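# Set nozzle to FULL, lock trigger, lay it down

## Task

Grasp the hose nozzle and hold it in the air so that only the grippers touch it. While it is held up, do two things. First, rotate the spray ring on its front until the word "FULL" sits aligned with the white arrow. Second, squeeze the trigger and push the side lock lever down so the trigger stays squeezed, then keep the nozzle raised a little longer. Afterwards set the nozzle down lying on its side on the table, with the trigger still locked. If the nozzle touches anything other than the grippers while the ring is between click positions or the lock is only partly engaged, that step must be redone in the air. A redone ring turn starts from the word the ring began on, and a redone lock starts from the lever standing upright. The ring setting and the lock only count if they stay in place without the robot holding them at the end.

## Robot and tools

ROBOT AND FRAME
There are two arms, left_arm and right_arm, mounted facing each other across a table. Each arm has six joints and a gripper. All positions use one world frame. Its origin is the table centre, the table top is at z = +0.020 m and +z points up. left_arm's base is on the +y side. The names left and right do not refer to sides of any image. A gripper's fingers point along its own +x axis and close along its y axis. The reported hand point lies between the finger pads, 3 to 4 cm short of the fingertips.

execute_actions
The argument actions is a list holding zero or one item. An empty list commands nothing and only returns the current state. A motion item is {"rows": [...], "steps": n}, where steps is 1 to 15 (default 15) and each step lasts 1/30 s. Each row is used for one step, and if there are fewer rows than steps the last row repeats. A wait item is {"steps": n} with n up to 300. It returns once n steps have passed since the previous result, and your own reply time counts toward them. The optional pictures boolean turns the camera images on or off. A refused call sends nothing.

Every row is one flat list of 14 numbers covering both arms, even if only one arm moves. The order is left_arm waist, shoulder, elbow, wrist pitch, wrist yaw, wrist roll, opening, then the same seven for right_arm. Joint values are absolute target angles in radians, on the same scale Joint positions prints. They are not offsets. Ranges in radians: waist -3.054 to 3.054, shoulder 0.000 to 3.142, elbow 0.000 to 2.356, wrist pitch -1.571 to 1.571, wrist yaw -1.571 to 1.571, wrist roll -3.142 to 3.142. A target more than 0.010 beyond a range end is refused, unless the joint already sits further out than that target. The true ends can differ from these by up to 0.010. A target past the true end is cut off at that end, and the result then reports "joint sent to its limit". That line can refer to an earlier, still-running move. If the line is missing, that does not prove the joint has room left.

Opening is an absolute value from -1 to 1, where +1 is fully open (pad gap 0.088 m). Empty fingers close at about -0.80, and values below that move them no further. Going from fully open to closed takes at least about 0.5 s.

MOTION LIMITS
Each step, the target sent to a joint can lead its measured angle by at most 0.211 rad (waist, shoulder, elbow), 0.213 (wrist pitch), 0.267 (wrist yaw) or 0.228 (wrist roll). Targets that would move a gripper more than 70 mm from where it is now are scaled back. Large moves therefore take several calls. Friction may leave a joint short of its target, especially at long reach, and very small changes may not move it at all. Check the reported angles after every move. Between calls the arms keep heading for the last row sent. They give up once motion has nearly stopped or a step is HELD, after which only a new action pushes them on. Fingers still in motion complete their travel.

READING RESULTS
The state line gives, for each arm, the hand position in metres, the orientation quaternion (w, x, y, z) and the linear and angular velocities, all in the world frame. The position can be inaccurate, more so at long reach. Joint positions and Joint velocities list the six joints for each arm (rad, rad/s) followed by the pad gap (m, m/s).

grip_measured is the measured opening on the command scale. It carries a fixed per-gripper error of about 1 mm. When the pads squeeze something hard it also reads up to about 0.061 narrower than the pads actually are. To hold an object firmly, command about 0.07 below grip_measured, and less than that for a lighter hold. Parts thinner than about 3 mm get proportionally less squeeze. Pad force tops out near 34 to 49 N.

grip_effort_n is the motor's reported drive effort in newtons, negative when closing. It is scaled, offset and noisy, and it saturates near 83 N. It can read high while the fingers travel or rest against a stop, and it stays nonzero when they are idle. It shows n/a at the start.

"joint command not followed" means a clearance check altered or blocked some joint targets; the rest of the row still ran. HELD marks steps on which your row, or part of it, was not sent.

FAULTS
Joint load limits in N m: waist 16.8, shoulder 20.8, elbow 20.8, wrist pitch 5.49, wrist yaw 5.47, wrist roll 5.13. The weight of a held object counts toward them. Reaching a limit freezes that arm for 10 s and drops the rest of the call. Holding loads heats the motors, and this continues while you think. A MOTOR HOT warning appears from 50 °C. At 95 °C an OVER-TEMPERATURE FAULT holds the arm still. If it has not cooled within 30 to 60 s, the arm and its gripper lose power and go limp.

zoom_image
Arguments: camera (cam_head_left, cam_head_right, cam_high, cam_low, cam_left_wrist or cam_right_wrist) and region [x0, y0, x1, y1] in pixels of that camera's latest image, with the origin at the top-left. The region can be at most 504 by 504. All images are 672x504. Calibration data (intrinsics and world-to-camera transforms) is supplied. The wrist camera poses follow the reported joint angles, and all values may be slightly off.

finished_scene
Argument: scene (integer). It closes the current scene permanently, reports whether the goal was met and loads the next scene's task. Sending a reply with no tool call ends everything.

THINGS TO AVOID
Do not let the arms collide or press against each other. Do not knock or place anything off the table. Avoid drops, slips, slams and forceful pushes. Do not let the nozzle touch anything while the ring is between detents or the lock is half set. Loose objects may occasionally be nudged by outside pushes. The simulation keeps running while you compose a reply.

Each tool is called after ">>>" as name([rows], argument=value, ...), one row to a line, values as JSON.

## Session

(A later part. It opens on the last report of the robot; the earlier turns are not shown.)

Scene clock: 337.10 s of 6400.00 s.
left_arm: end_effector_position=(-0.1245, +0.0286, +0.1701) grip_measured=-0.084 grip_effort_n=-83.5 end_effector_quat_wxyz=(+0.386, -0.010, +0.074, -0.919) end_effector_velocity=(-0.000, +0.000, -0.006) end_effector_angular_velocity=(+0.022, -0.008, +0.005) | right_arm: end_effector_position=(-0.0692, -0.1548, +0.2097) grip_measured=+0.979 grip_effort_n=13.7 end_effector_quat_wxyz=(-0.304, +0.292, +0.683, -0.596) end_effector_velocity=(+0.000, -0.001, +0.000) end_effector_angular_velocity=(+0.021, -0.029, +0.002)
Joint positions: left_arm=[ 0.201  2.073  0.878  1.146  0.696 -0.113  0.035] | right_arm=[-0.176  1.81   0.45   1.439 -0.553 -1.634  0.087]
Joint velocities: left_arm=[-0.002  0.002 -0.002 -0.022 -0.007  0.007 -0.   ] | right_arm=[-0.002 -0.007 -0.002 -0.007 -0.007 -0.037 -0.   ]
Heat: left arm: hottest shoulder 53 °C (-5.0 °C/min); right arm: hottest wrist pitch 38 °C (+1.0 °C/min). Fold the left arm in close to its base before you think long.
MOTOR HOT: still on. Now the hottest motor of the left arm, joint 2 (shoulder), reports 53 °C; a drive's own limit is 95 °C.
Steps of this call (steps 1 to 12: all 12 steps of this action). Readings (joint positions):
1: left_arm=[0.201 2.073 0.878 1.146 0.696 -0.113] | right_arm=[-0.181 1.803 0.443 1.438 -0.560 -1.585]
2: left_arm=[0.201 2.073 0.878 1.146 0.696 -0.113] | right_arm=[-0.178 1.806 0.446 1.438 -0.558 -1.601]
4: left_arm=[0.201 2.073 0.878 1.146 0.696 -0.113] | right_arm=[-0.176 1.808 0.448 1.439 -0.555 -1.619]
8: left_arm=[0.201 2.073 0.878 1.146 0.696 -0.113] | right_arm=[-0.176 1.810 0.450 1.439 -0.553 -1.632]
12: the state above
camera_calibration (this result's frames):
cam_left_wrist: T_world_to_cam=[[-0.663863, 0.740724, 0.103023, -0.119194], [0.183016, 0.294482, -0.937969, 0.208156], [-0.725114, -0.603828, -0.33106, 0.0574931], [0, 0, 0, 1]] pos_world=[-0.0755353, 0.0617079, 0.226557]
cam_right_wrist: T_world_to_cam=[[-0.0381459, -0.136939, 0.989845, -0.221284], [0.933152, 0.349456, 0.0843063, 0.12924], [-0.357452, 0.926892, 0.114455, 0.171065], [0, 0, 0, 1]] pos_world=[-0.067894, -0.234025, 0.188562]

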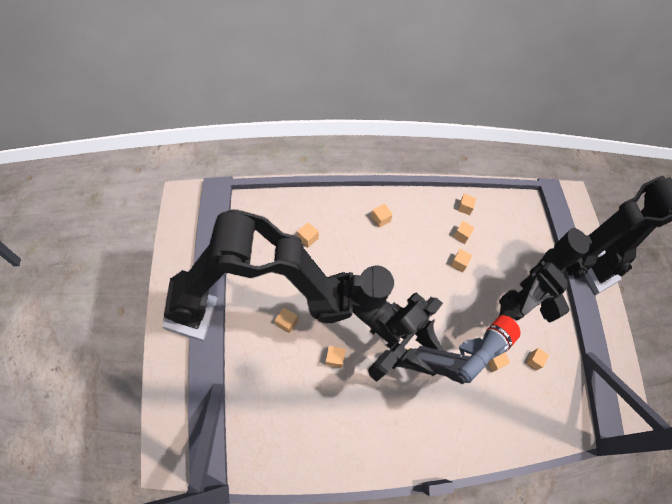

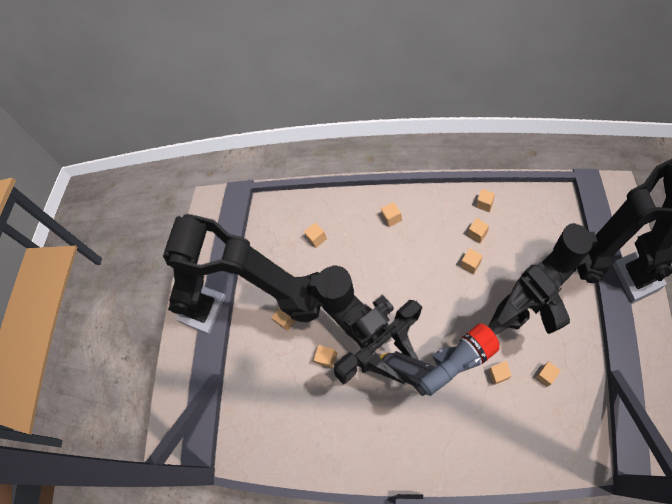

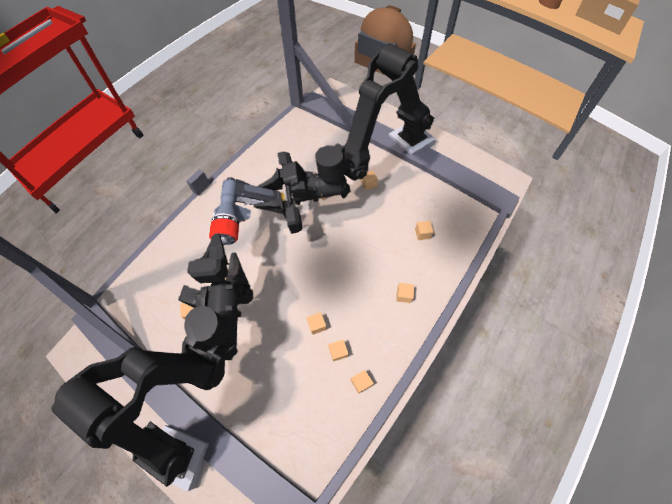

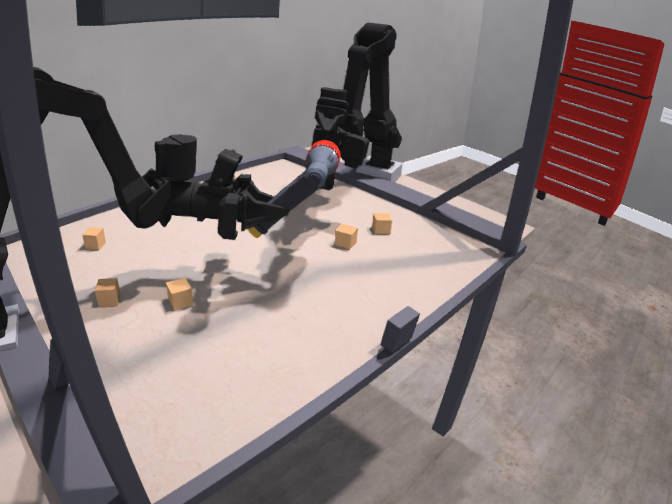

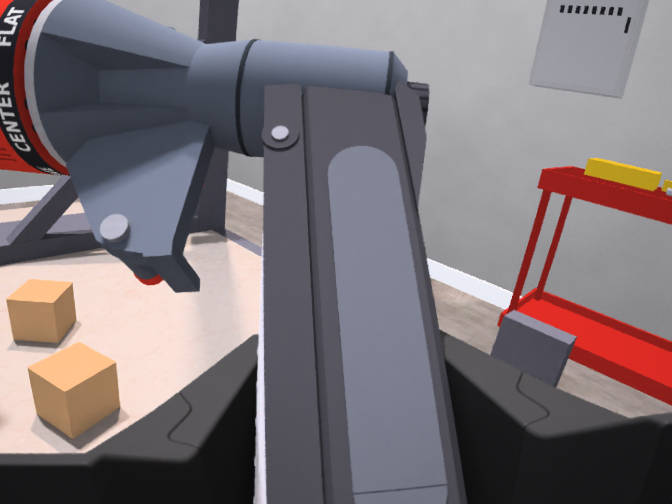

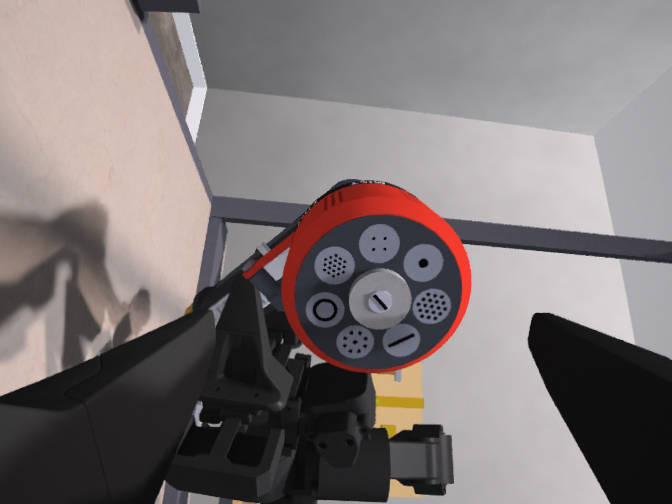

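>>> execute_actions([
  {"rows": [[0.200,2.073,0.881,1.155,0.700,-0.115,-0.14,-0.172,1.822,0.459,1.439,-0.546,-1.640,1.0],[0.200,2.073,0.881,1.155,0.700,-0.115,-0.14,-0.169,1.824,0.464,1.434,-0.542,-1.640,1.0],[0.200,2.073,0.881,1.155,0.700,-0.115,-0.14,-0.164,1.826,0.472,1.425,-0.536,-1.640,1.0],[0.200,2.073,0.881,1.155,0.700,-0.115,-0.14,-0.157,1.828,0.483,1.414,-0.527,-1.640,1.0],[0.200,2.073,0.881,1.155,0.700,-0.115,-0.14,-0.150,1.832,0.497,1.400,-0.517,-1.640,1.0],[0.200,2.073,0.881,1.155,0.700,-0.115,-0.14,-0.141,1.835,0.512,1.384,-0.506,-1.640,1.0],[0.200,2.073,0.881,1.155,0.700,-0.115,-0.14,-0.131,1.839,0.528,1.368,-0.494,-1.640,1.0],[0.200,2.073,0.881,1.155,0.700,-0.115,-0.14,-0.121,1.844,0.544,1.350,-0.481,-1.640,1.0],[0.200,2.073,0.881,1.155,0.700,-0.115,-0.14,-0.111,1.848,0.560,1.334,-0.469,-1.640,1.0],[0.200,2.073,0.881,1.155,0.700,-0.115,-0.14,-0.103,1.851,0.576,1.318,-0.458,-1.640,1.0],[0.200,2.073,0.881,1.155,0.700,-0.115,-0.14,-0.095,1.855,0.589,1.304,-0.448,-1.640,1.0],[0.200,2.073,0.881,1.155,0.700,-0.115,-0.14,-0.088,1.857,0.600,1.293,-0.439,-1.640,1.0],[0.200,2.073,0.881,1.155,0.700,-0.115,-0.14,-0.083,1.859,0.608,1.284,-0.433,-1.640,1.0],[0.200,2.073,0.881,1.155,0.700,-0.115,-0.14,-0.080,1.861,0.613,1.279,-0.429,-1.640,1.0],[0.200,2.073,0.881,1.155,0.700,-0.115,-0.14,-0.079,1.861,0.615,1.277,-0.428,-1.640,1.0]], "steps": 15},
], pictures=false)

>>> execute_actions([
  {"rows": [[0.200,2.073,0.881,1.155,0.700,-0.115,-0.14,-0.079,1.861,0.615,1.277,-0.428,-1.640,1.0]], "steps": 12},
])

Scene clock: 355.20 s of 6400.00 s.
left_arm: end_effector_position=(-0.1245, +0.0286, +0.1701) grip_measured=-0.084 grip_effort_n=-83.5 end_effector_quat_wxyz=(+0.386, -0.010, +0.074, -0.919) end_effector_velocity=(-0.002, +0.002, +0.001) end_effector_angular_velocity=(-0.003, -0.005, -0.010) | right_arm: end_effector_position=(-0.0967, -0.1245, +0.2151) grip_measured=+0.979 grip_effort_n=13.3 end_effector_quat_wxyz=(+0.306, -0.304, -0.671, +0.604) end_effector_velocity=(-0.045, +0.038, +0.013) end_effector_angular_velocity=(-0.019, -0.018, -0.015)
Joint positions: left_arm=[ 0.201  2.073  0.878  1.146  0.696 -0.113  0.035] | right_arm=[-0.089  1.845  0.595  1.298 -0.446 -1.635  0.087]
Joint velocities: left_arm=[-0.002 -0.007 -0.002 -0.007  0.007  0.007 -0.   ] | right_arm=[ 0.125  0.042  0.208 -0.198  0.139 -0.022  0.   ]
Heat: left arm: hottest shoulder 52 °C (-7.0 °C/min); right arm: hottest wrist pitch 38 °C (+1.0 °C/min). Fold the left arm in close to its base before you think long.
MOTOR HOT: still on. Now the hottest motor of the left arm, joint 2 (shoulder), reports 52 °C; a drive's own limit is 95 °C.
Steps of this call (steps 1 to 15: the robot went on to your last target; steps 16 to 90: nothing new was sent; then 14.60 s passed at rest; steps 91 to 105: all 15 steps of this action). Readings (joint positions):
91: left_arm=[0.201 2.073 0.878 1.146 0.696 -0.113] | right_arm=[-0.175 1.811 0.451 1.439 -0.553 -1.635]
92: left_arm=[0.201 2.073 0.878 1.146 0.696 -0.113] | right_arm=[-0.175 1.811 0.452 1.439 -0.552 -1.635]
94: left_arm=[0.201 2.073 0.878 1.146 0.696 -0.113] | right_arm=[-0.170 1.813 0.460 1.433 -0.544 -1.635]
98: left_arm=[0.201 2.073 0.878 1.146 0.696 -0.113] | right_arm=[-0.144 1.824 0.505 1.387 -0.511 -1.635]
105: the state above

Scene clock: 355.60 s of 6400.00 s.
left_arm: end_effector_position=(-0.1245, +0.0286, +0.1701) grip_measured=-0.084 grip_effort_n=-83.5 end_effector_quat_wxyz=(+0.386, -0.010, +0.074, -0.919) end_effector_velocity=(-0.000, +0.001, -0.003) end_effector_angular_velocity=(+0.017, +0.004, +0.005) | right_arm: end_effector_position=(-0.0989, -0.1218, +0.2148) grip_measured=+0.979 grip_effort_n=13.7 end_effector_quat_wxyz=(+0.306, -0.307, -0.668, +0.605) end_effector_velocity=(-0.002, -0.002, -0.001) end_effector_angular_velocity=(-0.002, -0.008, +0.009)
Joint positions: left_arm=[ 0.201  2.073  0.878  1.146  0.696 -0.113  0.035] | right_arm=[-0.082  1.848  0.608  1.281 -0.434 -1.635  0.087]
Joint velocities: left_arm=[-0.002 -0.002 -0.007 -0.007 -0.007 -0.007 -0.   ] | right_arm=[ 0.002 -0.002 -0.002 -0.007 -0.007 -0.007 -0.   ]
Heat: left arm: hottest shoulder 52 °C (-7.1 °C/min); right arm: hottest wrist pitch 38 °C (+1.0 °C/min). Fold the left arm in close to its base before you think long.
MOTOR HOT: still on. Now the hottest motor of the left arm, joint 2 (shoulder), reports 52 °C; a drive's own limit is 95 °C.
Steps of this call (steps 1 to 12: all 12 steps of this action). Readings (joint positions):
1: left_arm=[0.201 2.073 0.878 1.146 0.696 -0.113] | right_arm=[-0.086 1.846 0.600 1.293 -0.442 -1.635]
2: left_arm=[0.201 2.073 0.878 1.146 0.696 -0.113] | right_arm=[-0.084 1.847 0.604 1.289 -0.440 -1.635]
4: left_arm=[0.201 2.073 0.878 1.146 0.696 -0.113] | right_arm=[-0.082 1.847 0.606 1.285 -0.437 -1.635]
8: left_arm=[0.201 2.073 0.878 1.146 0.696 -0.113] | right_arm=[-0.082 1.848 0.607 1.282 -0.435 -1.635]
12: the state above
camera_calibration (this result's frames):
cam_left_wrist: T_world_to_cam=[[-0.663863, 0.740724, 0.103023, -0.119194], [0.183016, 0.294482, -0.937969, 0.208156], [-0.725114, -0.603828, -0.33106, 0.0574931], [0, 0, 0, 1]] pos_world=[-0.0755353, 0.0617079, 0.226557]
cam_right_wrist: T_world_to_cam=[[-0.0419885, -0.0979957, 0.994301, -0.219537], [0.941442, 0.329349, 0.0722161, 0.145951], [-0.334549, 0.939109, 0.0784284, 0.140724], [0, 0, 0, 1]] pos_world=[-0.0995437, -0.201737, 0.196709]

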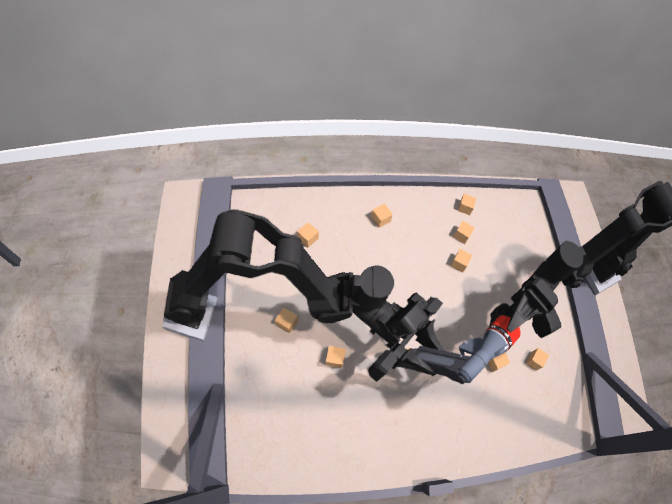

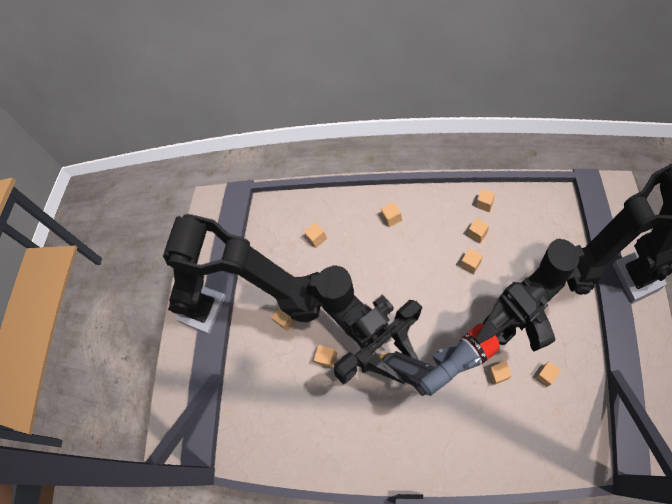

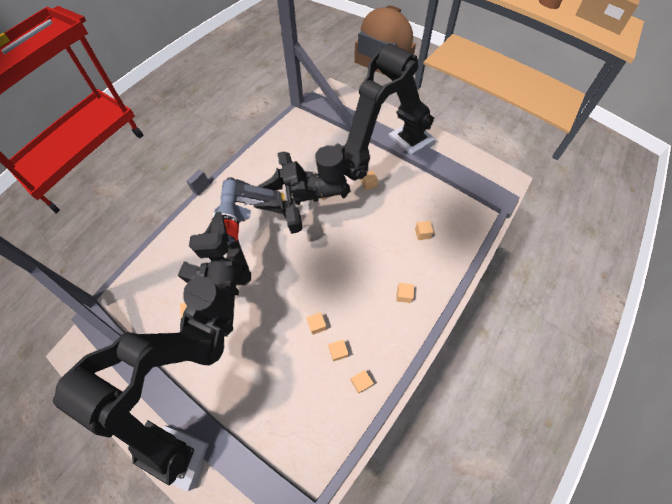

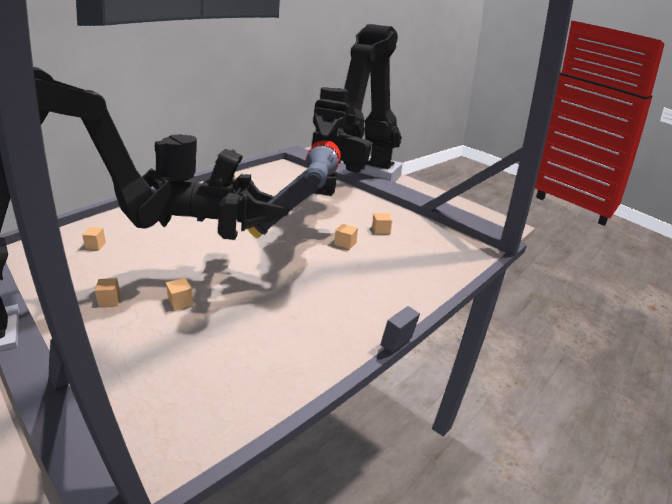

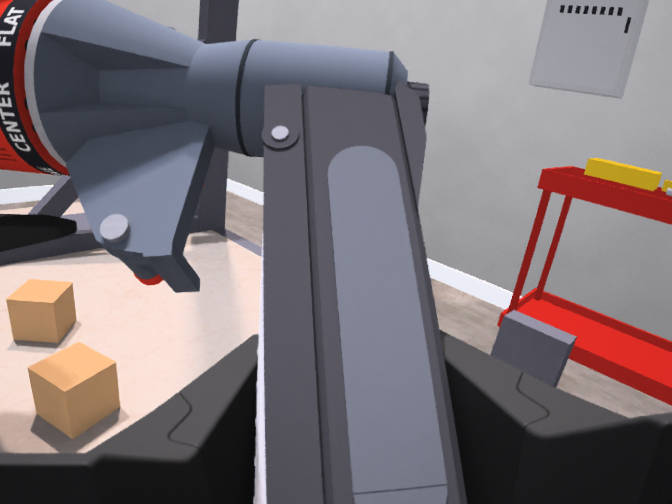

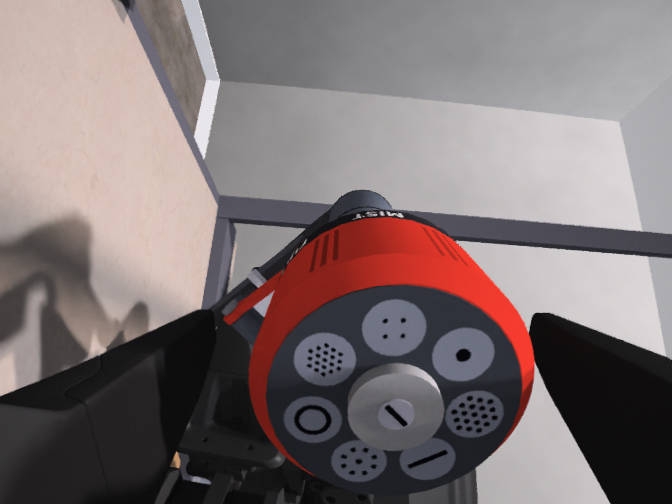

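>>> execute_actions([
  {"rows": [[0.200,2.073,0.881,1.155,0.700,-0.115,-0.14,-0.079,1.861,0.615,1.277,-0.428,-1.640,0.90],[0.200,2.073,0.881,1.155,0.700,-0.115,-0.14,-0.079,1.861,0.615,1.277,-0.428,-1.640,0.81],[0.200,2.073,0.881,1.155,0.700,-0.115,-0.14,-0.079,1.861,0.615,1.277,-0.428,-1.640,0.72],[0.200,2.073,0.881,1.155,0.700,-0.115,-0.14,-0.079,1.861,0.615,1.277,-0.428,-1.640,0.64],[0.200,2.073,0.881,1.155,0.700,-0.115,-0.14,-0.079,1.861,0.615,1.277,-0.428,-1.640,0.57],[0.200,2.073,0.881,1.155,0.700,-0.115,-0.14,-0.079,1.861,0.615,1.277,-0.428,-1.640,0.51],[0.200,2.073,0.881,1.155,0.700,-0.115,-0.14,-0.079,1.861,0.615,1.277,-0.428,-1.640,0.47],[0.200,2.073,0.881,1.155,0.700,-0.115,-0.14,-0.079,1.861,0.615,1.277,-0.428,-1.640,0.44],[0.200,2.073,0.881,1.155,0.700,-0.115,-0.14,-0.079,1.861,0.615,1.277,-0.428,-1.640,0.41],[0.200,2.073,0.881,1.155,0.700,-0.115,-0.14,-0.079,1.861,0.615,1.277,-0.428,-1.640,0.385],[0.200,2.073,0.881,1.155,0.700,-0.115,-0.14,-0.079,1.861,0.615,1.277,-0.428,-1.640,0.36],[0.200,2.073,0.881,1.155,0.700,-0.115,-0.14,-0.079,1.861,0.615,1.277,-0.428,-1.640,0.34],[0.200,2.073,0.881,1.155,0.700,-0.115,-0.14,-0.079,1.861,0.615,1.277,-0.428,-1.640,0.32],[0.200,2.073,0.881,1.155,0.700,-0.115,-0.14,-0.079,1.861,0.615,1.277,-0.428,-1.640,0.30],[0.200,2.073,0.881,1.155,0.700,-0.115,-0.14,-0.079,1.861,0.615,1.277,-0.428,-1.640,0.28]], "steps": 15},
], pictures=false)

>>> execute_actions([
  {"rows": [[0.200,2.073,0.881,1.155,0.700,-0.115,-0.14,-0.079,1.861,0.615,1.277,-0.428,-1.640,0.27]], "steps": 8},
])

Scene clock: 366.43 s of 6400.00 s.
left_arm: end_effector_position=(-0.1246, +0.0287, +0.1695) grip_measured=-0.084 grip_effort_n=-83.5 end_effector_quat_wxyz=(+0.386, -0.010, +0.075, -0.919) end_effector_velocity=(-0.002, +0.004, -0.007) end_effector_angular_velocity=(+0.037, +0.003, -0.009) | right_arm: end_effector_position=(-0.0989, -0.1216, +0.2150) grip_measured=+0.337 grip_effort_n=-64.0 end_effector_quat_wxyz=(+0.306, -0.307, -0.668, +0.605) end_effector_velocity=(-0.002, -0.002, -0.001) end_effector_angular_velocity=(+0.007, -0.019, +0.009)
Joint positions: left_arm=[ 0.201  2.074  0.878  1.145  0.696 -0.113  0.035] | right_arm=[-0.082  1.848  0.608  1.281 -0.434 -1.635  0.056]
Joint velocities: left_arm=[-0.002 -0.002 -0.012 -0.022  0.007 -0.007  0.   ] | right_arm=[ 0.002 -0.002 -0.002 -0.007 -0.007 -0.022 -0.029]
Heat: left arm: hottest shoulder 52 °C (-6.0 °C/min); right arm: hottest wrist pitch 38 °C (+1.0 °C/min). Fold the left arm in close to its base before you think long.
MOTOR HOT: still on. Now the hottest motor of the left arm, joint 2 (shoulder), reports 52 °C; a drive's own limit is 95 °C.
Steps of this call (steps 1 to 15: the robot went on to your last target; steps 16 to 90: nothing new was sent; then 7.33 s passed at rest; steps 91 to 105: all 15 steps of this action). Readings (joint positions):
91: left_arm=[0.201 2.073 0.878 1.146 0.696 -0.113] | right_arm=[-0.082 1.848 0.608 1.281 -0.434 -1.635]
92: left_arm=[0.201 2.073 0.878 1.146 0.696 -0.113] | right_arm=[-0.082 1.848 0.608 1.281 -0.434 -1.635]
94: left_arm=[0.201 2.073 0.878 1.146 0.696 -0.113] | right_arm=[-0.082 1.848 0.608 1.281 -0.434 -1.635]
98: left_arm=[0.201 2.073 0.878 1.146 0.696 -0.113] | right_arm=[-0.082 1.848 0.608 1.281 -0.434 -1.635]
105: the state above

Scene clock: 366.70 s of 6400.00 s.
left_arm: end_effector_position=(-0.1246, +0.0288, +0.1694) grip_measured=-0.084 grip_effort_n=-83.5 end_effector_quat_wxyz=(+0.386, -0.010, +0.075, -0.920) end_effector_velocity=(+0.001, -0.000, -0.000) end_effector_angular_velocity=(+0.003, +0.004, +0.020) | right_arm: end_effector_position=(-0.0991, -0.1216, +0.2150) grip_measured=+0.321 grip_effort_n=-83.5 end_effector_quat_wxyz=(+0.306, -0.307, -0.668, +0.605) end_effector_velocity=(+0.002, -0.000, +0.001) end_effector_angular_velocity=(+0.002, -0.007, -0.000)
Joint positions: left_arm=[ 0.201  2.074  0.878  1.145  0.697 -0.113  0.035] | right_arm=[-0.081  1.848  0.608  1.281 -0.434 -1.635  0.055]
Joint velocities: left_arm=[-0.002 -0.002 -0.007  0.007 -0.022 -0.007 -0.   ] | right_arm=[-0.007 -0.007 -0.002 -0.007 -0.007 -0.007 -0.   ]
Heat: left arm: hottest shoulder 52 °C (-6.1 °C/min); right arm: hottest wrist pitch 38 °C (+1.0 °C/min). Fold the left arm in close to its base before you think long.
MOTOR HOT: still on. Now the hottest motor of the left arm, joint 2 (shoulder), reports 52 °C; a drive's own limit is 95 °C.
Steps of this call (steps 1 to 8: all 8 steps of this action). Readings (joint positions):
1: left_arm=[0.201 2.074 0.878 1.145 0.697 -0.113] | right_arm=[-0.081 1.848 0.608 1.281 -0.434 -1.635]
2: left_arm=[0.201 2.074 0.878 1.145 0.697 -0.113] | right_arm=[-0.081 1.848 0.608 1.281 -0.434 -1.635]
4: left_arm=[0.201 2.074 0.878 1.145 0.697 -0.113] | right_arm=[-0.081 1.848 0.608 1.281 -0.434 -1.635]
8: the state above
camera_calibration (this result's frames):
cam_left_wrist: T_world_to_cam=[[-0.663009, 0.741247, 0.104748, -0.119604], [0.183188, 0.296313, -0.937358, 0.207338], [-0.725852, -0.602289, -0.332246, 0.0574249], [0, 0, 0, 1]] pos_world=[-0.0755982, 0.0618053, 0.225957]
cam_right_wrist: T_world_to_cam=[[-0.0417922, -0.0987286, 0.994236, -0.219846], [0.941457, 0.329297, 0.0722731, 0.146013], [-0.334534, 0.939051, 0.0791867, 0.140369], [0, 0, 0, 1]] pos_world=[-0.0996941, -0.2016, 0.196911]

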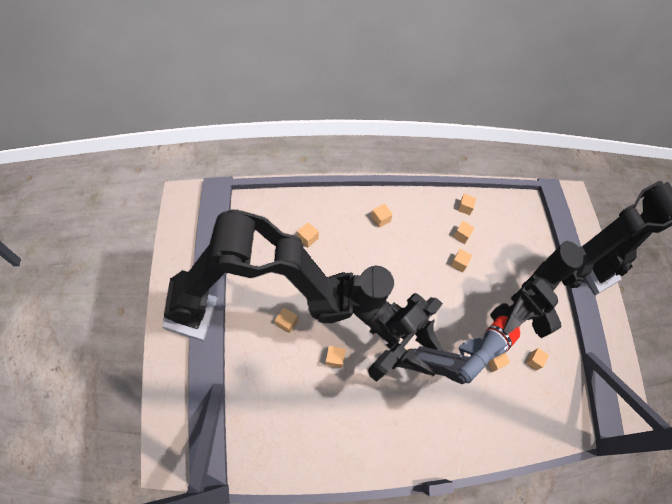

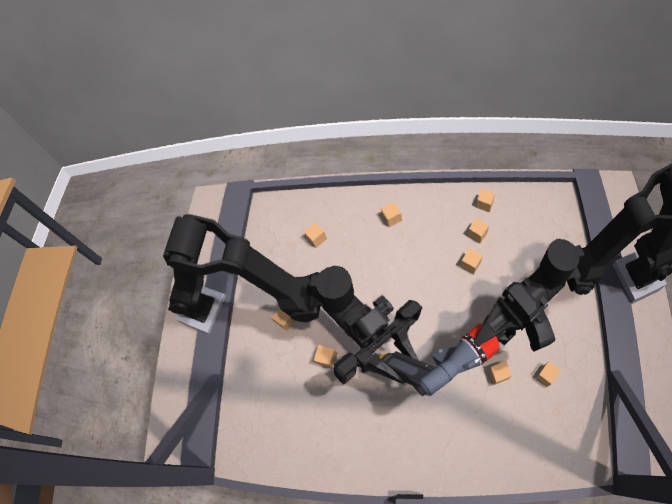

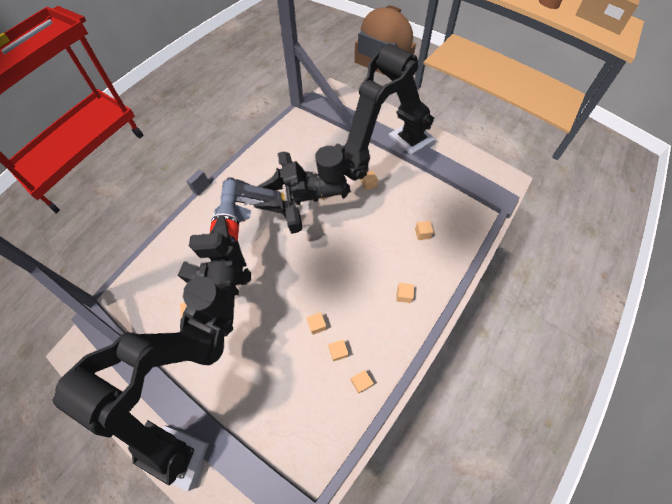

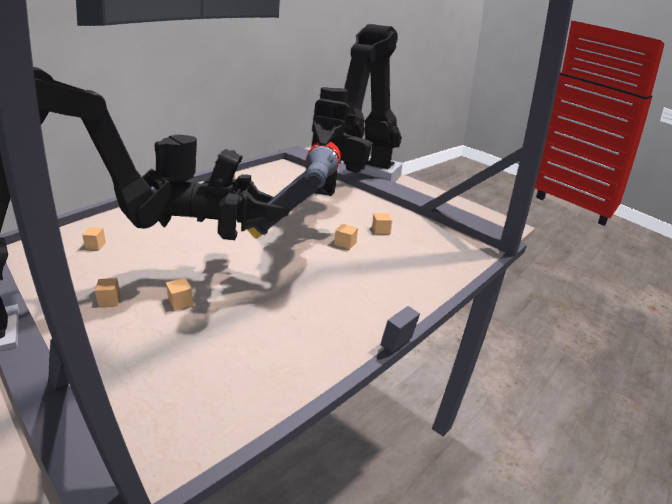

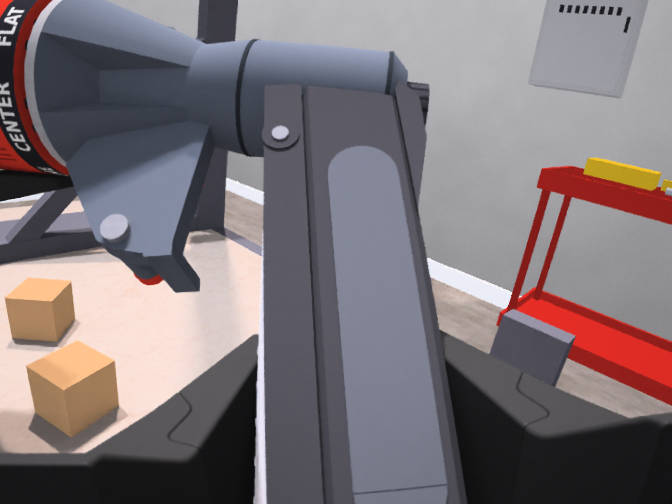

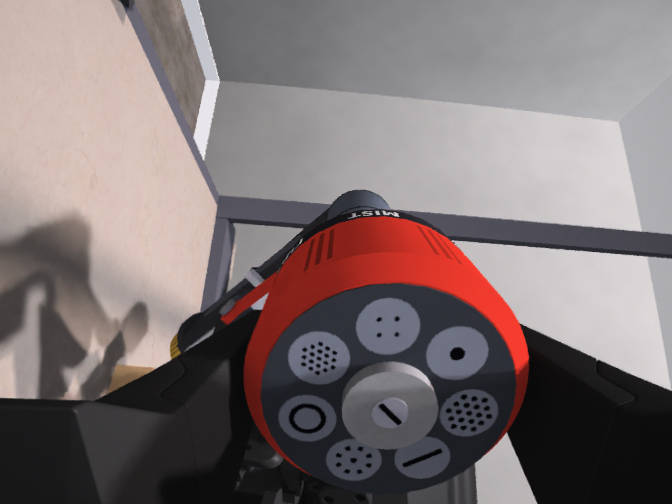

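>>> execute_actions([
  {"rows": [[0.200,2.073,0.881,1.155,0.700,-0.115,-0.14,-0.079,1.861,0.615,1.277,-0.428,-1.635,0.27],[0.200,2.073,0.881,1.155,0.700,-0.115,-0.14,-0.079,1.861,0.615,1.277,-0.428,-1.627,0.27],[0.200,2.073,0.881,1.155,0.700,-0.115,-0.14,-0.079,1.861,0.615,1.277,-0.428,-1.615,0.27],[0.200,2.073,0.881,1.155,0.700,-0.115,-0.14,-0.079,1.861,0.615,1.277,-0.428,-1.598,0.27],[0.200,2.073,0.881,1.155,0.700,-0.115,-0.14,-0.079,1.861,0.615,1.277,-0.428,-1.576,0.27],[0.200,2.073,0.881,1.155,0.700,-0.115,-0.14,-0.079,1.861,0.615,1.277,-0.428,-1.551,0.27],[0.200,2.073,0.881,1.155,0.700,-0.115,-0.14,-0.079,1.861,0.615,1.277,-0.428,-1.521,0.27],[0.200,2.073,0.881,1.155,0.700,-0.115,-0.14,-0.079,1.861,0.615,1.277,-0.428,-1.487,0.27],[0.200,2.073,0.881,1.155,0.700,-0.115,-0.14,-0.079,1.861,0.615,1.277,-0.428,-1.450,0.27],[0.200,2.073,0.881,1.155,0.700,-0.115,-0.14,-0.079,1.861,0.615,1.277,-0.428,-1.411,0.27],[0.200,2.073,0.881,1.155,0.700,-0.115,-0.14,-0.079,1.861,0.615,1.277,-0.428,-1.369,0.27],[0.200,2.073,0.881,1.155,0.700,-0.115,-0.14,-0.079,1.861,0.615,1.277,-0.428,-1.324,0.27],[0.200,2.073,0.881,1.155,0.700,-0.115,-0.14,-0.079,1.861,0.615,1.277,-0.428,-1.279,0.27],[0.200,2.073,0.881,1.155,0.700,-0.115,-0.14,-0.079,1.861,0.615,1.277,-0.428,-1.232,0.27],[0.200,2.073,0.881,1.155,0.700,-0.115,-0.14,-0.079,1.861,0.615,1.277,-0.428,-1.185,0.27]], "steps": 15},
], pictures=false)

>>> execute_actions([
  {"rows": [[0.200,2.073,0.881,1.155,0.700,-0.115,-0.14,-0.079,1.861,0.615,1.277,-0.428,-1.137,0.27],[0.200,2.073,0.881,1.155,0.700,-0.115,-0.14,-0.079,1.861,0.615,1.277,-0.428,-1.090,0.27],[0.200,2.073,0.881,1.155,0.700,-0.115,-0.14,-0.079,1.861,0.615,1.277,-0.428,-1.045,0.27],[0.200,2.073,0.881,1.155,0.700,-0.115,-0.14,-0.079,1.861,0.615,1.277,-0.428,-1.000,0.27],[0.200,2.073,0.881,1.155,0.700,-0.115,-0.14,-0.079,1.861,0.615,1.277,-0.428,-0.958,0.27],[0.200,2.073,0.881,1.155,0.700,-0.115,-0.14,-0.079,1.861,0.615,1.277,-0.428,-0.919,0.27],[0.200,2.073,0.881,1.155,0.700,-0.115,-0.14,-0.079,1.861,0.615,1.277,-0.428,-0.882,0.27],[0.200,2.073,0.881,1.155,0.700,-0.115,-0.14,-0.079,1.861,0.615,1.277,-0.428,-0.848,0.27],[0.200,2.073,0.881,1.155,0.700,-0.115,-0.14,-0.079,1.861,0.615,1.277,-0.428,-0.818,0.27],[0.200,2.073,0.881,1.155,0.700,-0.115,-0.14,-0.079,1.861,0.615,1.277,-0.428,-0.793,0.27],[0.200,2.073,0.881,1.155,0.700,-0.115,-0.14,-0.079,1.861,0.615,1.277,-0.428,-0.771,0.27],[0.200,2.073,0.881,1.155,0.700,-0.115,-0.14,-0.079,1.861,0.615,1.277,-0.428,-0.754,0.27],[0.200,2.073,0.881,1.155,0.700,-0.115,-0.14,-0.079,1.861,0.615,1.277,-0.428,-0.742,0.27],[0.200,2.073,0.881,1.155,0.700,-0.115,-0.14,-0.079,1.861,0.615,1.277,-0.428,-0.734,0.27],[0.200,2.073,0.881,1.155,0.700,-0.115,-0.14,-0.079,1.861,0.615,1.277,-0.428,-0.732,0.27]], "steps": 15},
], pictures=false)

>>> execute_actions([
  {"rows": [[0.200,2.073,0.881,1.155,0.700,-0.115,-0.14,-0.079,1.861,0.615,1.277,-0.428,-0.732,0.27]], "steps": 6},
])

Scene clock: 383.13 s of 6400.00 s.
left_arm: end_effector_position=(-0.1249, +0.0289, +0.1694) grip_measured=-0.084 grip_effort_n=-83.5 end_effector_quat_wxyz=(+0.385, -0.010, +0.075, -0.920) end_effector_velocity=(-0.000, -0.001, +0.001) end_effector_angular_velocity=(+0.008, +0.005, +0.005) | right_arm: end_effector_position=(-0.0993, -0.1216, +0.2149) grip_measured=+0.321 grip_effort_n=-83.5 end_effector_quat_wxyz=(+0.354, -0.250, -0.554, +0.711) end_effector_velocity=(+0.000, -0.001, -0.001) end_effector_angular_velocity=(-0.808, +0.998, +0.052)
Joint positions: left_arm=[ 0.201  2.074  0.878  1.145  0.697 -0.113  0.035] | right_arm=[-0.081  1.849  0.609  1.281 -0.433 -1.29   0.055]
Joint velocities: left_arm=[-0.002 -0.002  0.002 -0.007 -0.007 -0.007 -0.   ] | right_arm=[-0.002 -0.002 -0.002 -0.007 -0.007  1.282 -0.   ]
Heat: left arm: hottest shoulder 51 °C (-4.0 °C/min); right arm: hottest wrist pitch 37 °C (-1.0 °C/min). Fold the left arm in close to its base before you think long.
MOTOR HOT: still on. Now the hottest motor of the left arm, joint 2 (shoulder), reports 51 °C; a drive's own limit is 95 °C.
Steps of this call (steps 1 to 15: the robot went on to your last target; steps 16 to 90: nothing new was sent; then 12.93 s passed at rest; steps 91 to 105: all 15 steps of this action). Readings (joint positions):
91: left_arm=[0.201 2.074 0.878 1.145 0.697 -0.113] | right_arm=[-0.081 1.848 0.608 1.281 -0.434 -1.635]
92: left_arm=[0.201 2.074 0.878 1.145 0.697 -0.113] | right_arm=[-0.081 1.848 0.608 1.281 -0.434 -1.635]
94: left_arm=[0.201 2.074 0.878 1.145 0.697 -0.113] | right_arm=[-0.081 1.848 0.608 1.281 -0.434 -1.625]
98: left_arm=[0.201 2.074 0.878 1.145 0.697 -0.113] | right_arm=[-0.081 1.848 0.609 1.281 -0.433 -1.552]
105: the state above

Scene clock: 383.63 s of 6400.00 s.
left_arm: end_effector_position=(-0.1249, +0.0289, +0.1695) grip_measured=-0.084 grip_effort_n=-83.5 end_effector_quat_wxyz=(+0.385, -0.010, +0.075, -0.920) end_effector_velocity=(-0.000, -0.000, +0.004) end_effector_angular_velocity=(-0.017, +0.007, +0.005) | right_arm: end_effector_position=(-0.0998, -0.1216, +0.2146) grip_measured=+0.321 grip_effort_n=-83.5 end_effector_quat_wxyz=(+0.406, -0.149, -0.350, +0.831) end_effector_velocity=(-0.001, -0.002, -0.001) end_effector_angular_velocity=(-0.231, +0.277, +0.033)
Joint positions: left_arm=[ 0.201  2.074  0.878  1.146  0.697 -0.113  0.035] | right_arm=[-0.079  1.849  0.609  1.28  -0.433 -0.763  0.055]
Joint velocities: left_arm=[-0.002 -0.002 -0.002  0.022 -0.007 -0.007 -0.   ] | right_arm=[-0.002 -0.002 -0.002 -0.007 -0.022  0.359  0.   ]
Heat: left arm: hottest shoulder 51 °C (-4.0 °C/min); right arm: hottest wrist pitch 37 °C (-1.0 °C/min). Fold the left arm in close to its base before you think long.
MOTOR HOT: still on. Now the hottest motor of the left arm, joint 2 (shoulder), reports 51 °C; a drive's own limit is 95 °C.
Steps of this call (steps 1 to 15: all 15 steps of this action). Readings (joint positions):
1: left_arm=[0.201 2.074 0.878 1.145 0.697 -0.113] | right_arm=[-0.081 1.849 0.609 1.281 -0.433 -1.244]
2: left_arm=[0.201 2.074 0.878 1.145 0.697 -0.113] | right_arm=[-0.081 1.849 0.609 1.281 -0.433 -1.199]
4: left_arm=[0.201 2.074 0.878 1.145 0.697 -0.113] | right_arm=[-0.081 1.849 0.609 1.281 -0.433 -1.108]
8: left_arm=[0.201 2.074 0.878 1.146 0.697 -0.113] | right_arm=[-0.081 1.849 0.609 1.281 -0.433 -0.942]
15: the state above

Scene clock: 383.83 s of 6400.00 s.
left_arm: end_effector_position=(-0.1249, +0.0289, +0.1695) grip_measured=-0.084 grip_effort_n=-83.5 end_effector_quat_wxyz=(+0.385, -0.010, +0.075, -0.920) end_effector_velocity=(-0.000, +0.000, +0.002) end_effector_angular_velocity=(-0.002, +0.005, +0.005) | right_arm: end_effector_position=(-0.0998, -0.1216, +0.2146) grip_measured=+0.321 grip_effort_n=-83.5 end_effector_quat_wxyz=(+0.408, -0.145, -0.341, +0.835) end_effector_velocity=(-0.001, -0.002, +0.001) end_effector_angular_velocity=(-0.016, +0.016, +0.020)
Joint positions: left_arm=[ 0.201  2.074  0.878  1.146  0.697 -0.113  0.035] | right_arm=[-0.079  1.849  0.609  1.28  -0.433 -0.741  0.055]
Joint velocities: left_arm=[-0.002 -0.002 -0.002  0.007 -0.007 -0.007 -0.   ] | right_arm=[-0.002 -0.007 -0.002 -0.007 -0.022  0.022 -0.   ]
Heat: left arm: hottest shoulder 51 °C (-4.1 °C/min); right arm: hottest wrist pitch 37 °C (-1.0 °C/min). Fold the left arm in close to its base before you think long.
MOTOR HOT: still on. Now the hottest motor of the left arm, joint 2 (shoulder), reports 51 °C; a drive's own limit is 95 °C.
Steps of this call (steps 1 to 6: all 6 steps of this action). Readings (joint positions):
1: left_arm=[0.201 2.074 0.878 1.146 0.697 -0.113] | right_arm=[-0.079 1.849 0.609 1.280 -0.433 -0.755]
2: left_arm=[0.201 2.074 0.878 1.146 0.697 -0.113] | right_arm=[-0.079 1.849 0.609 1.280 -0.433 -0.749]
4: left_arm=[0.201 2.074 0.878 1.146 0.697 -0.113] | right_arm=[-0.079 1.849 0.609 1.280 -0.433 -0.743]
6: the state above
camera_calibration (this result's frames):
cam_left_wrist: T_world_to_cam=[[-0.662438, 0.741792, 0.1045, -0.119725], [0.183366, 0.295818, -0.93748, 0.207476], [-0.726328, -0.601861, -0.331981, 0.0572263], [0, 0, 0, 1]] pos_world=[-0.0757892, 0.0618777, 0.226014]
cam_right_wrist: T_world_to_cam=[[0.583794, 0.418985, 0.695439, -0.0299298], [0.700655, 0.172776, -0.692265, 0.267699], [-0.410204, 0.891403, -0.192698, 0.185166], [0, 0, 0, 1]] pos_world=[-0.0941358, -0.198769, 0.241814]

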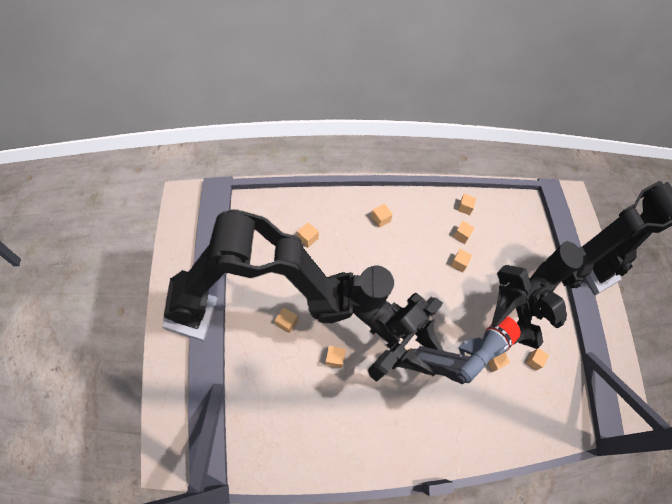

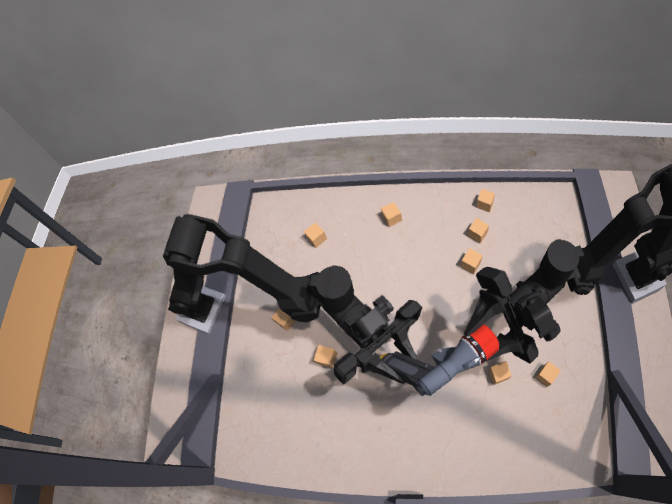

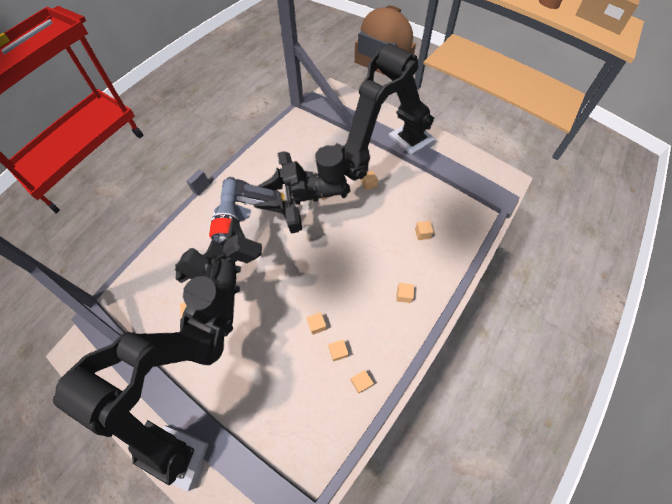

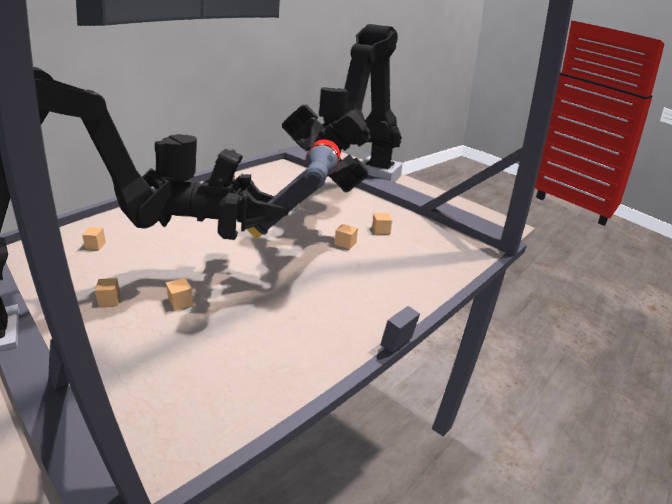

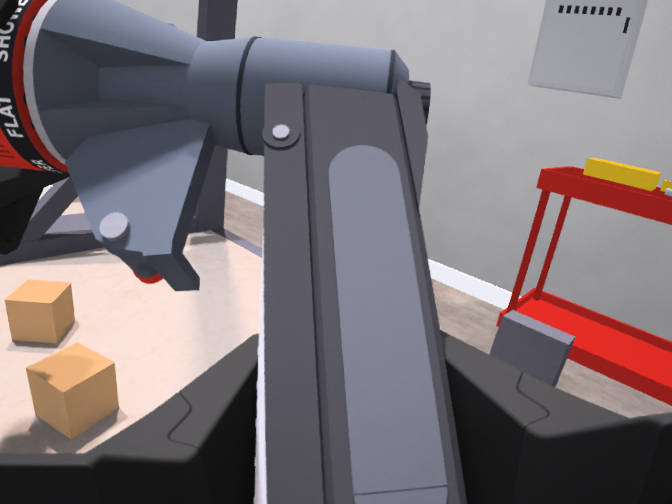

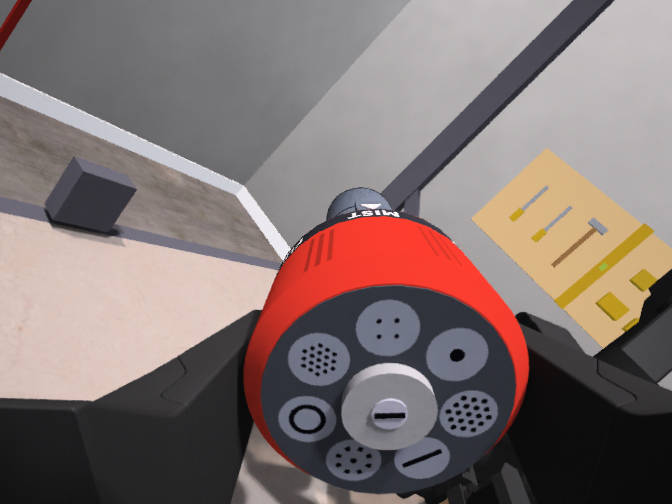

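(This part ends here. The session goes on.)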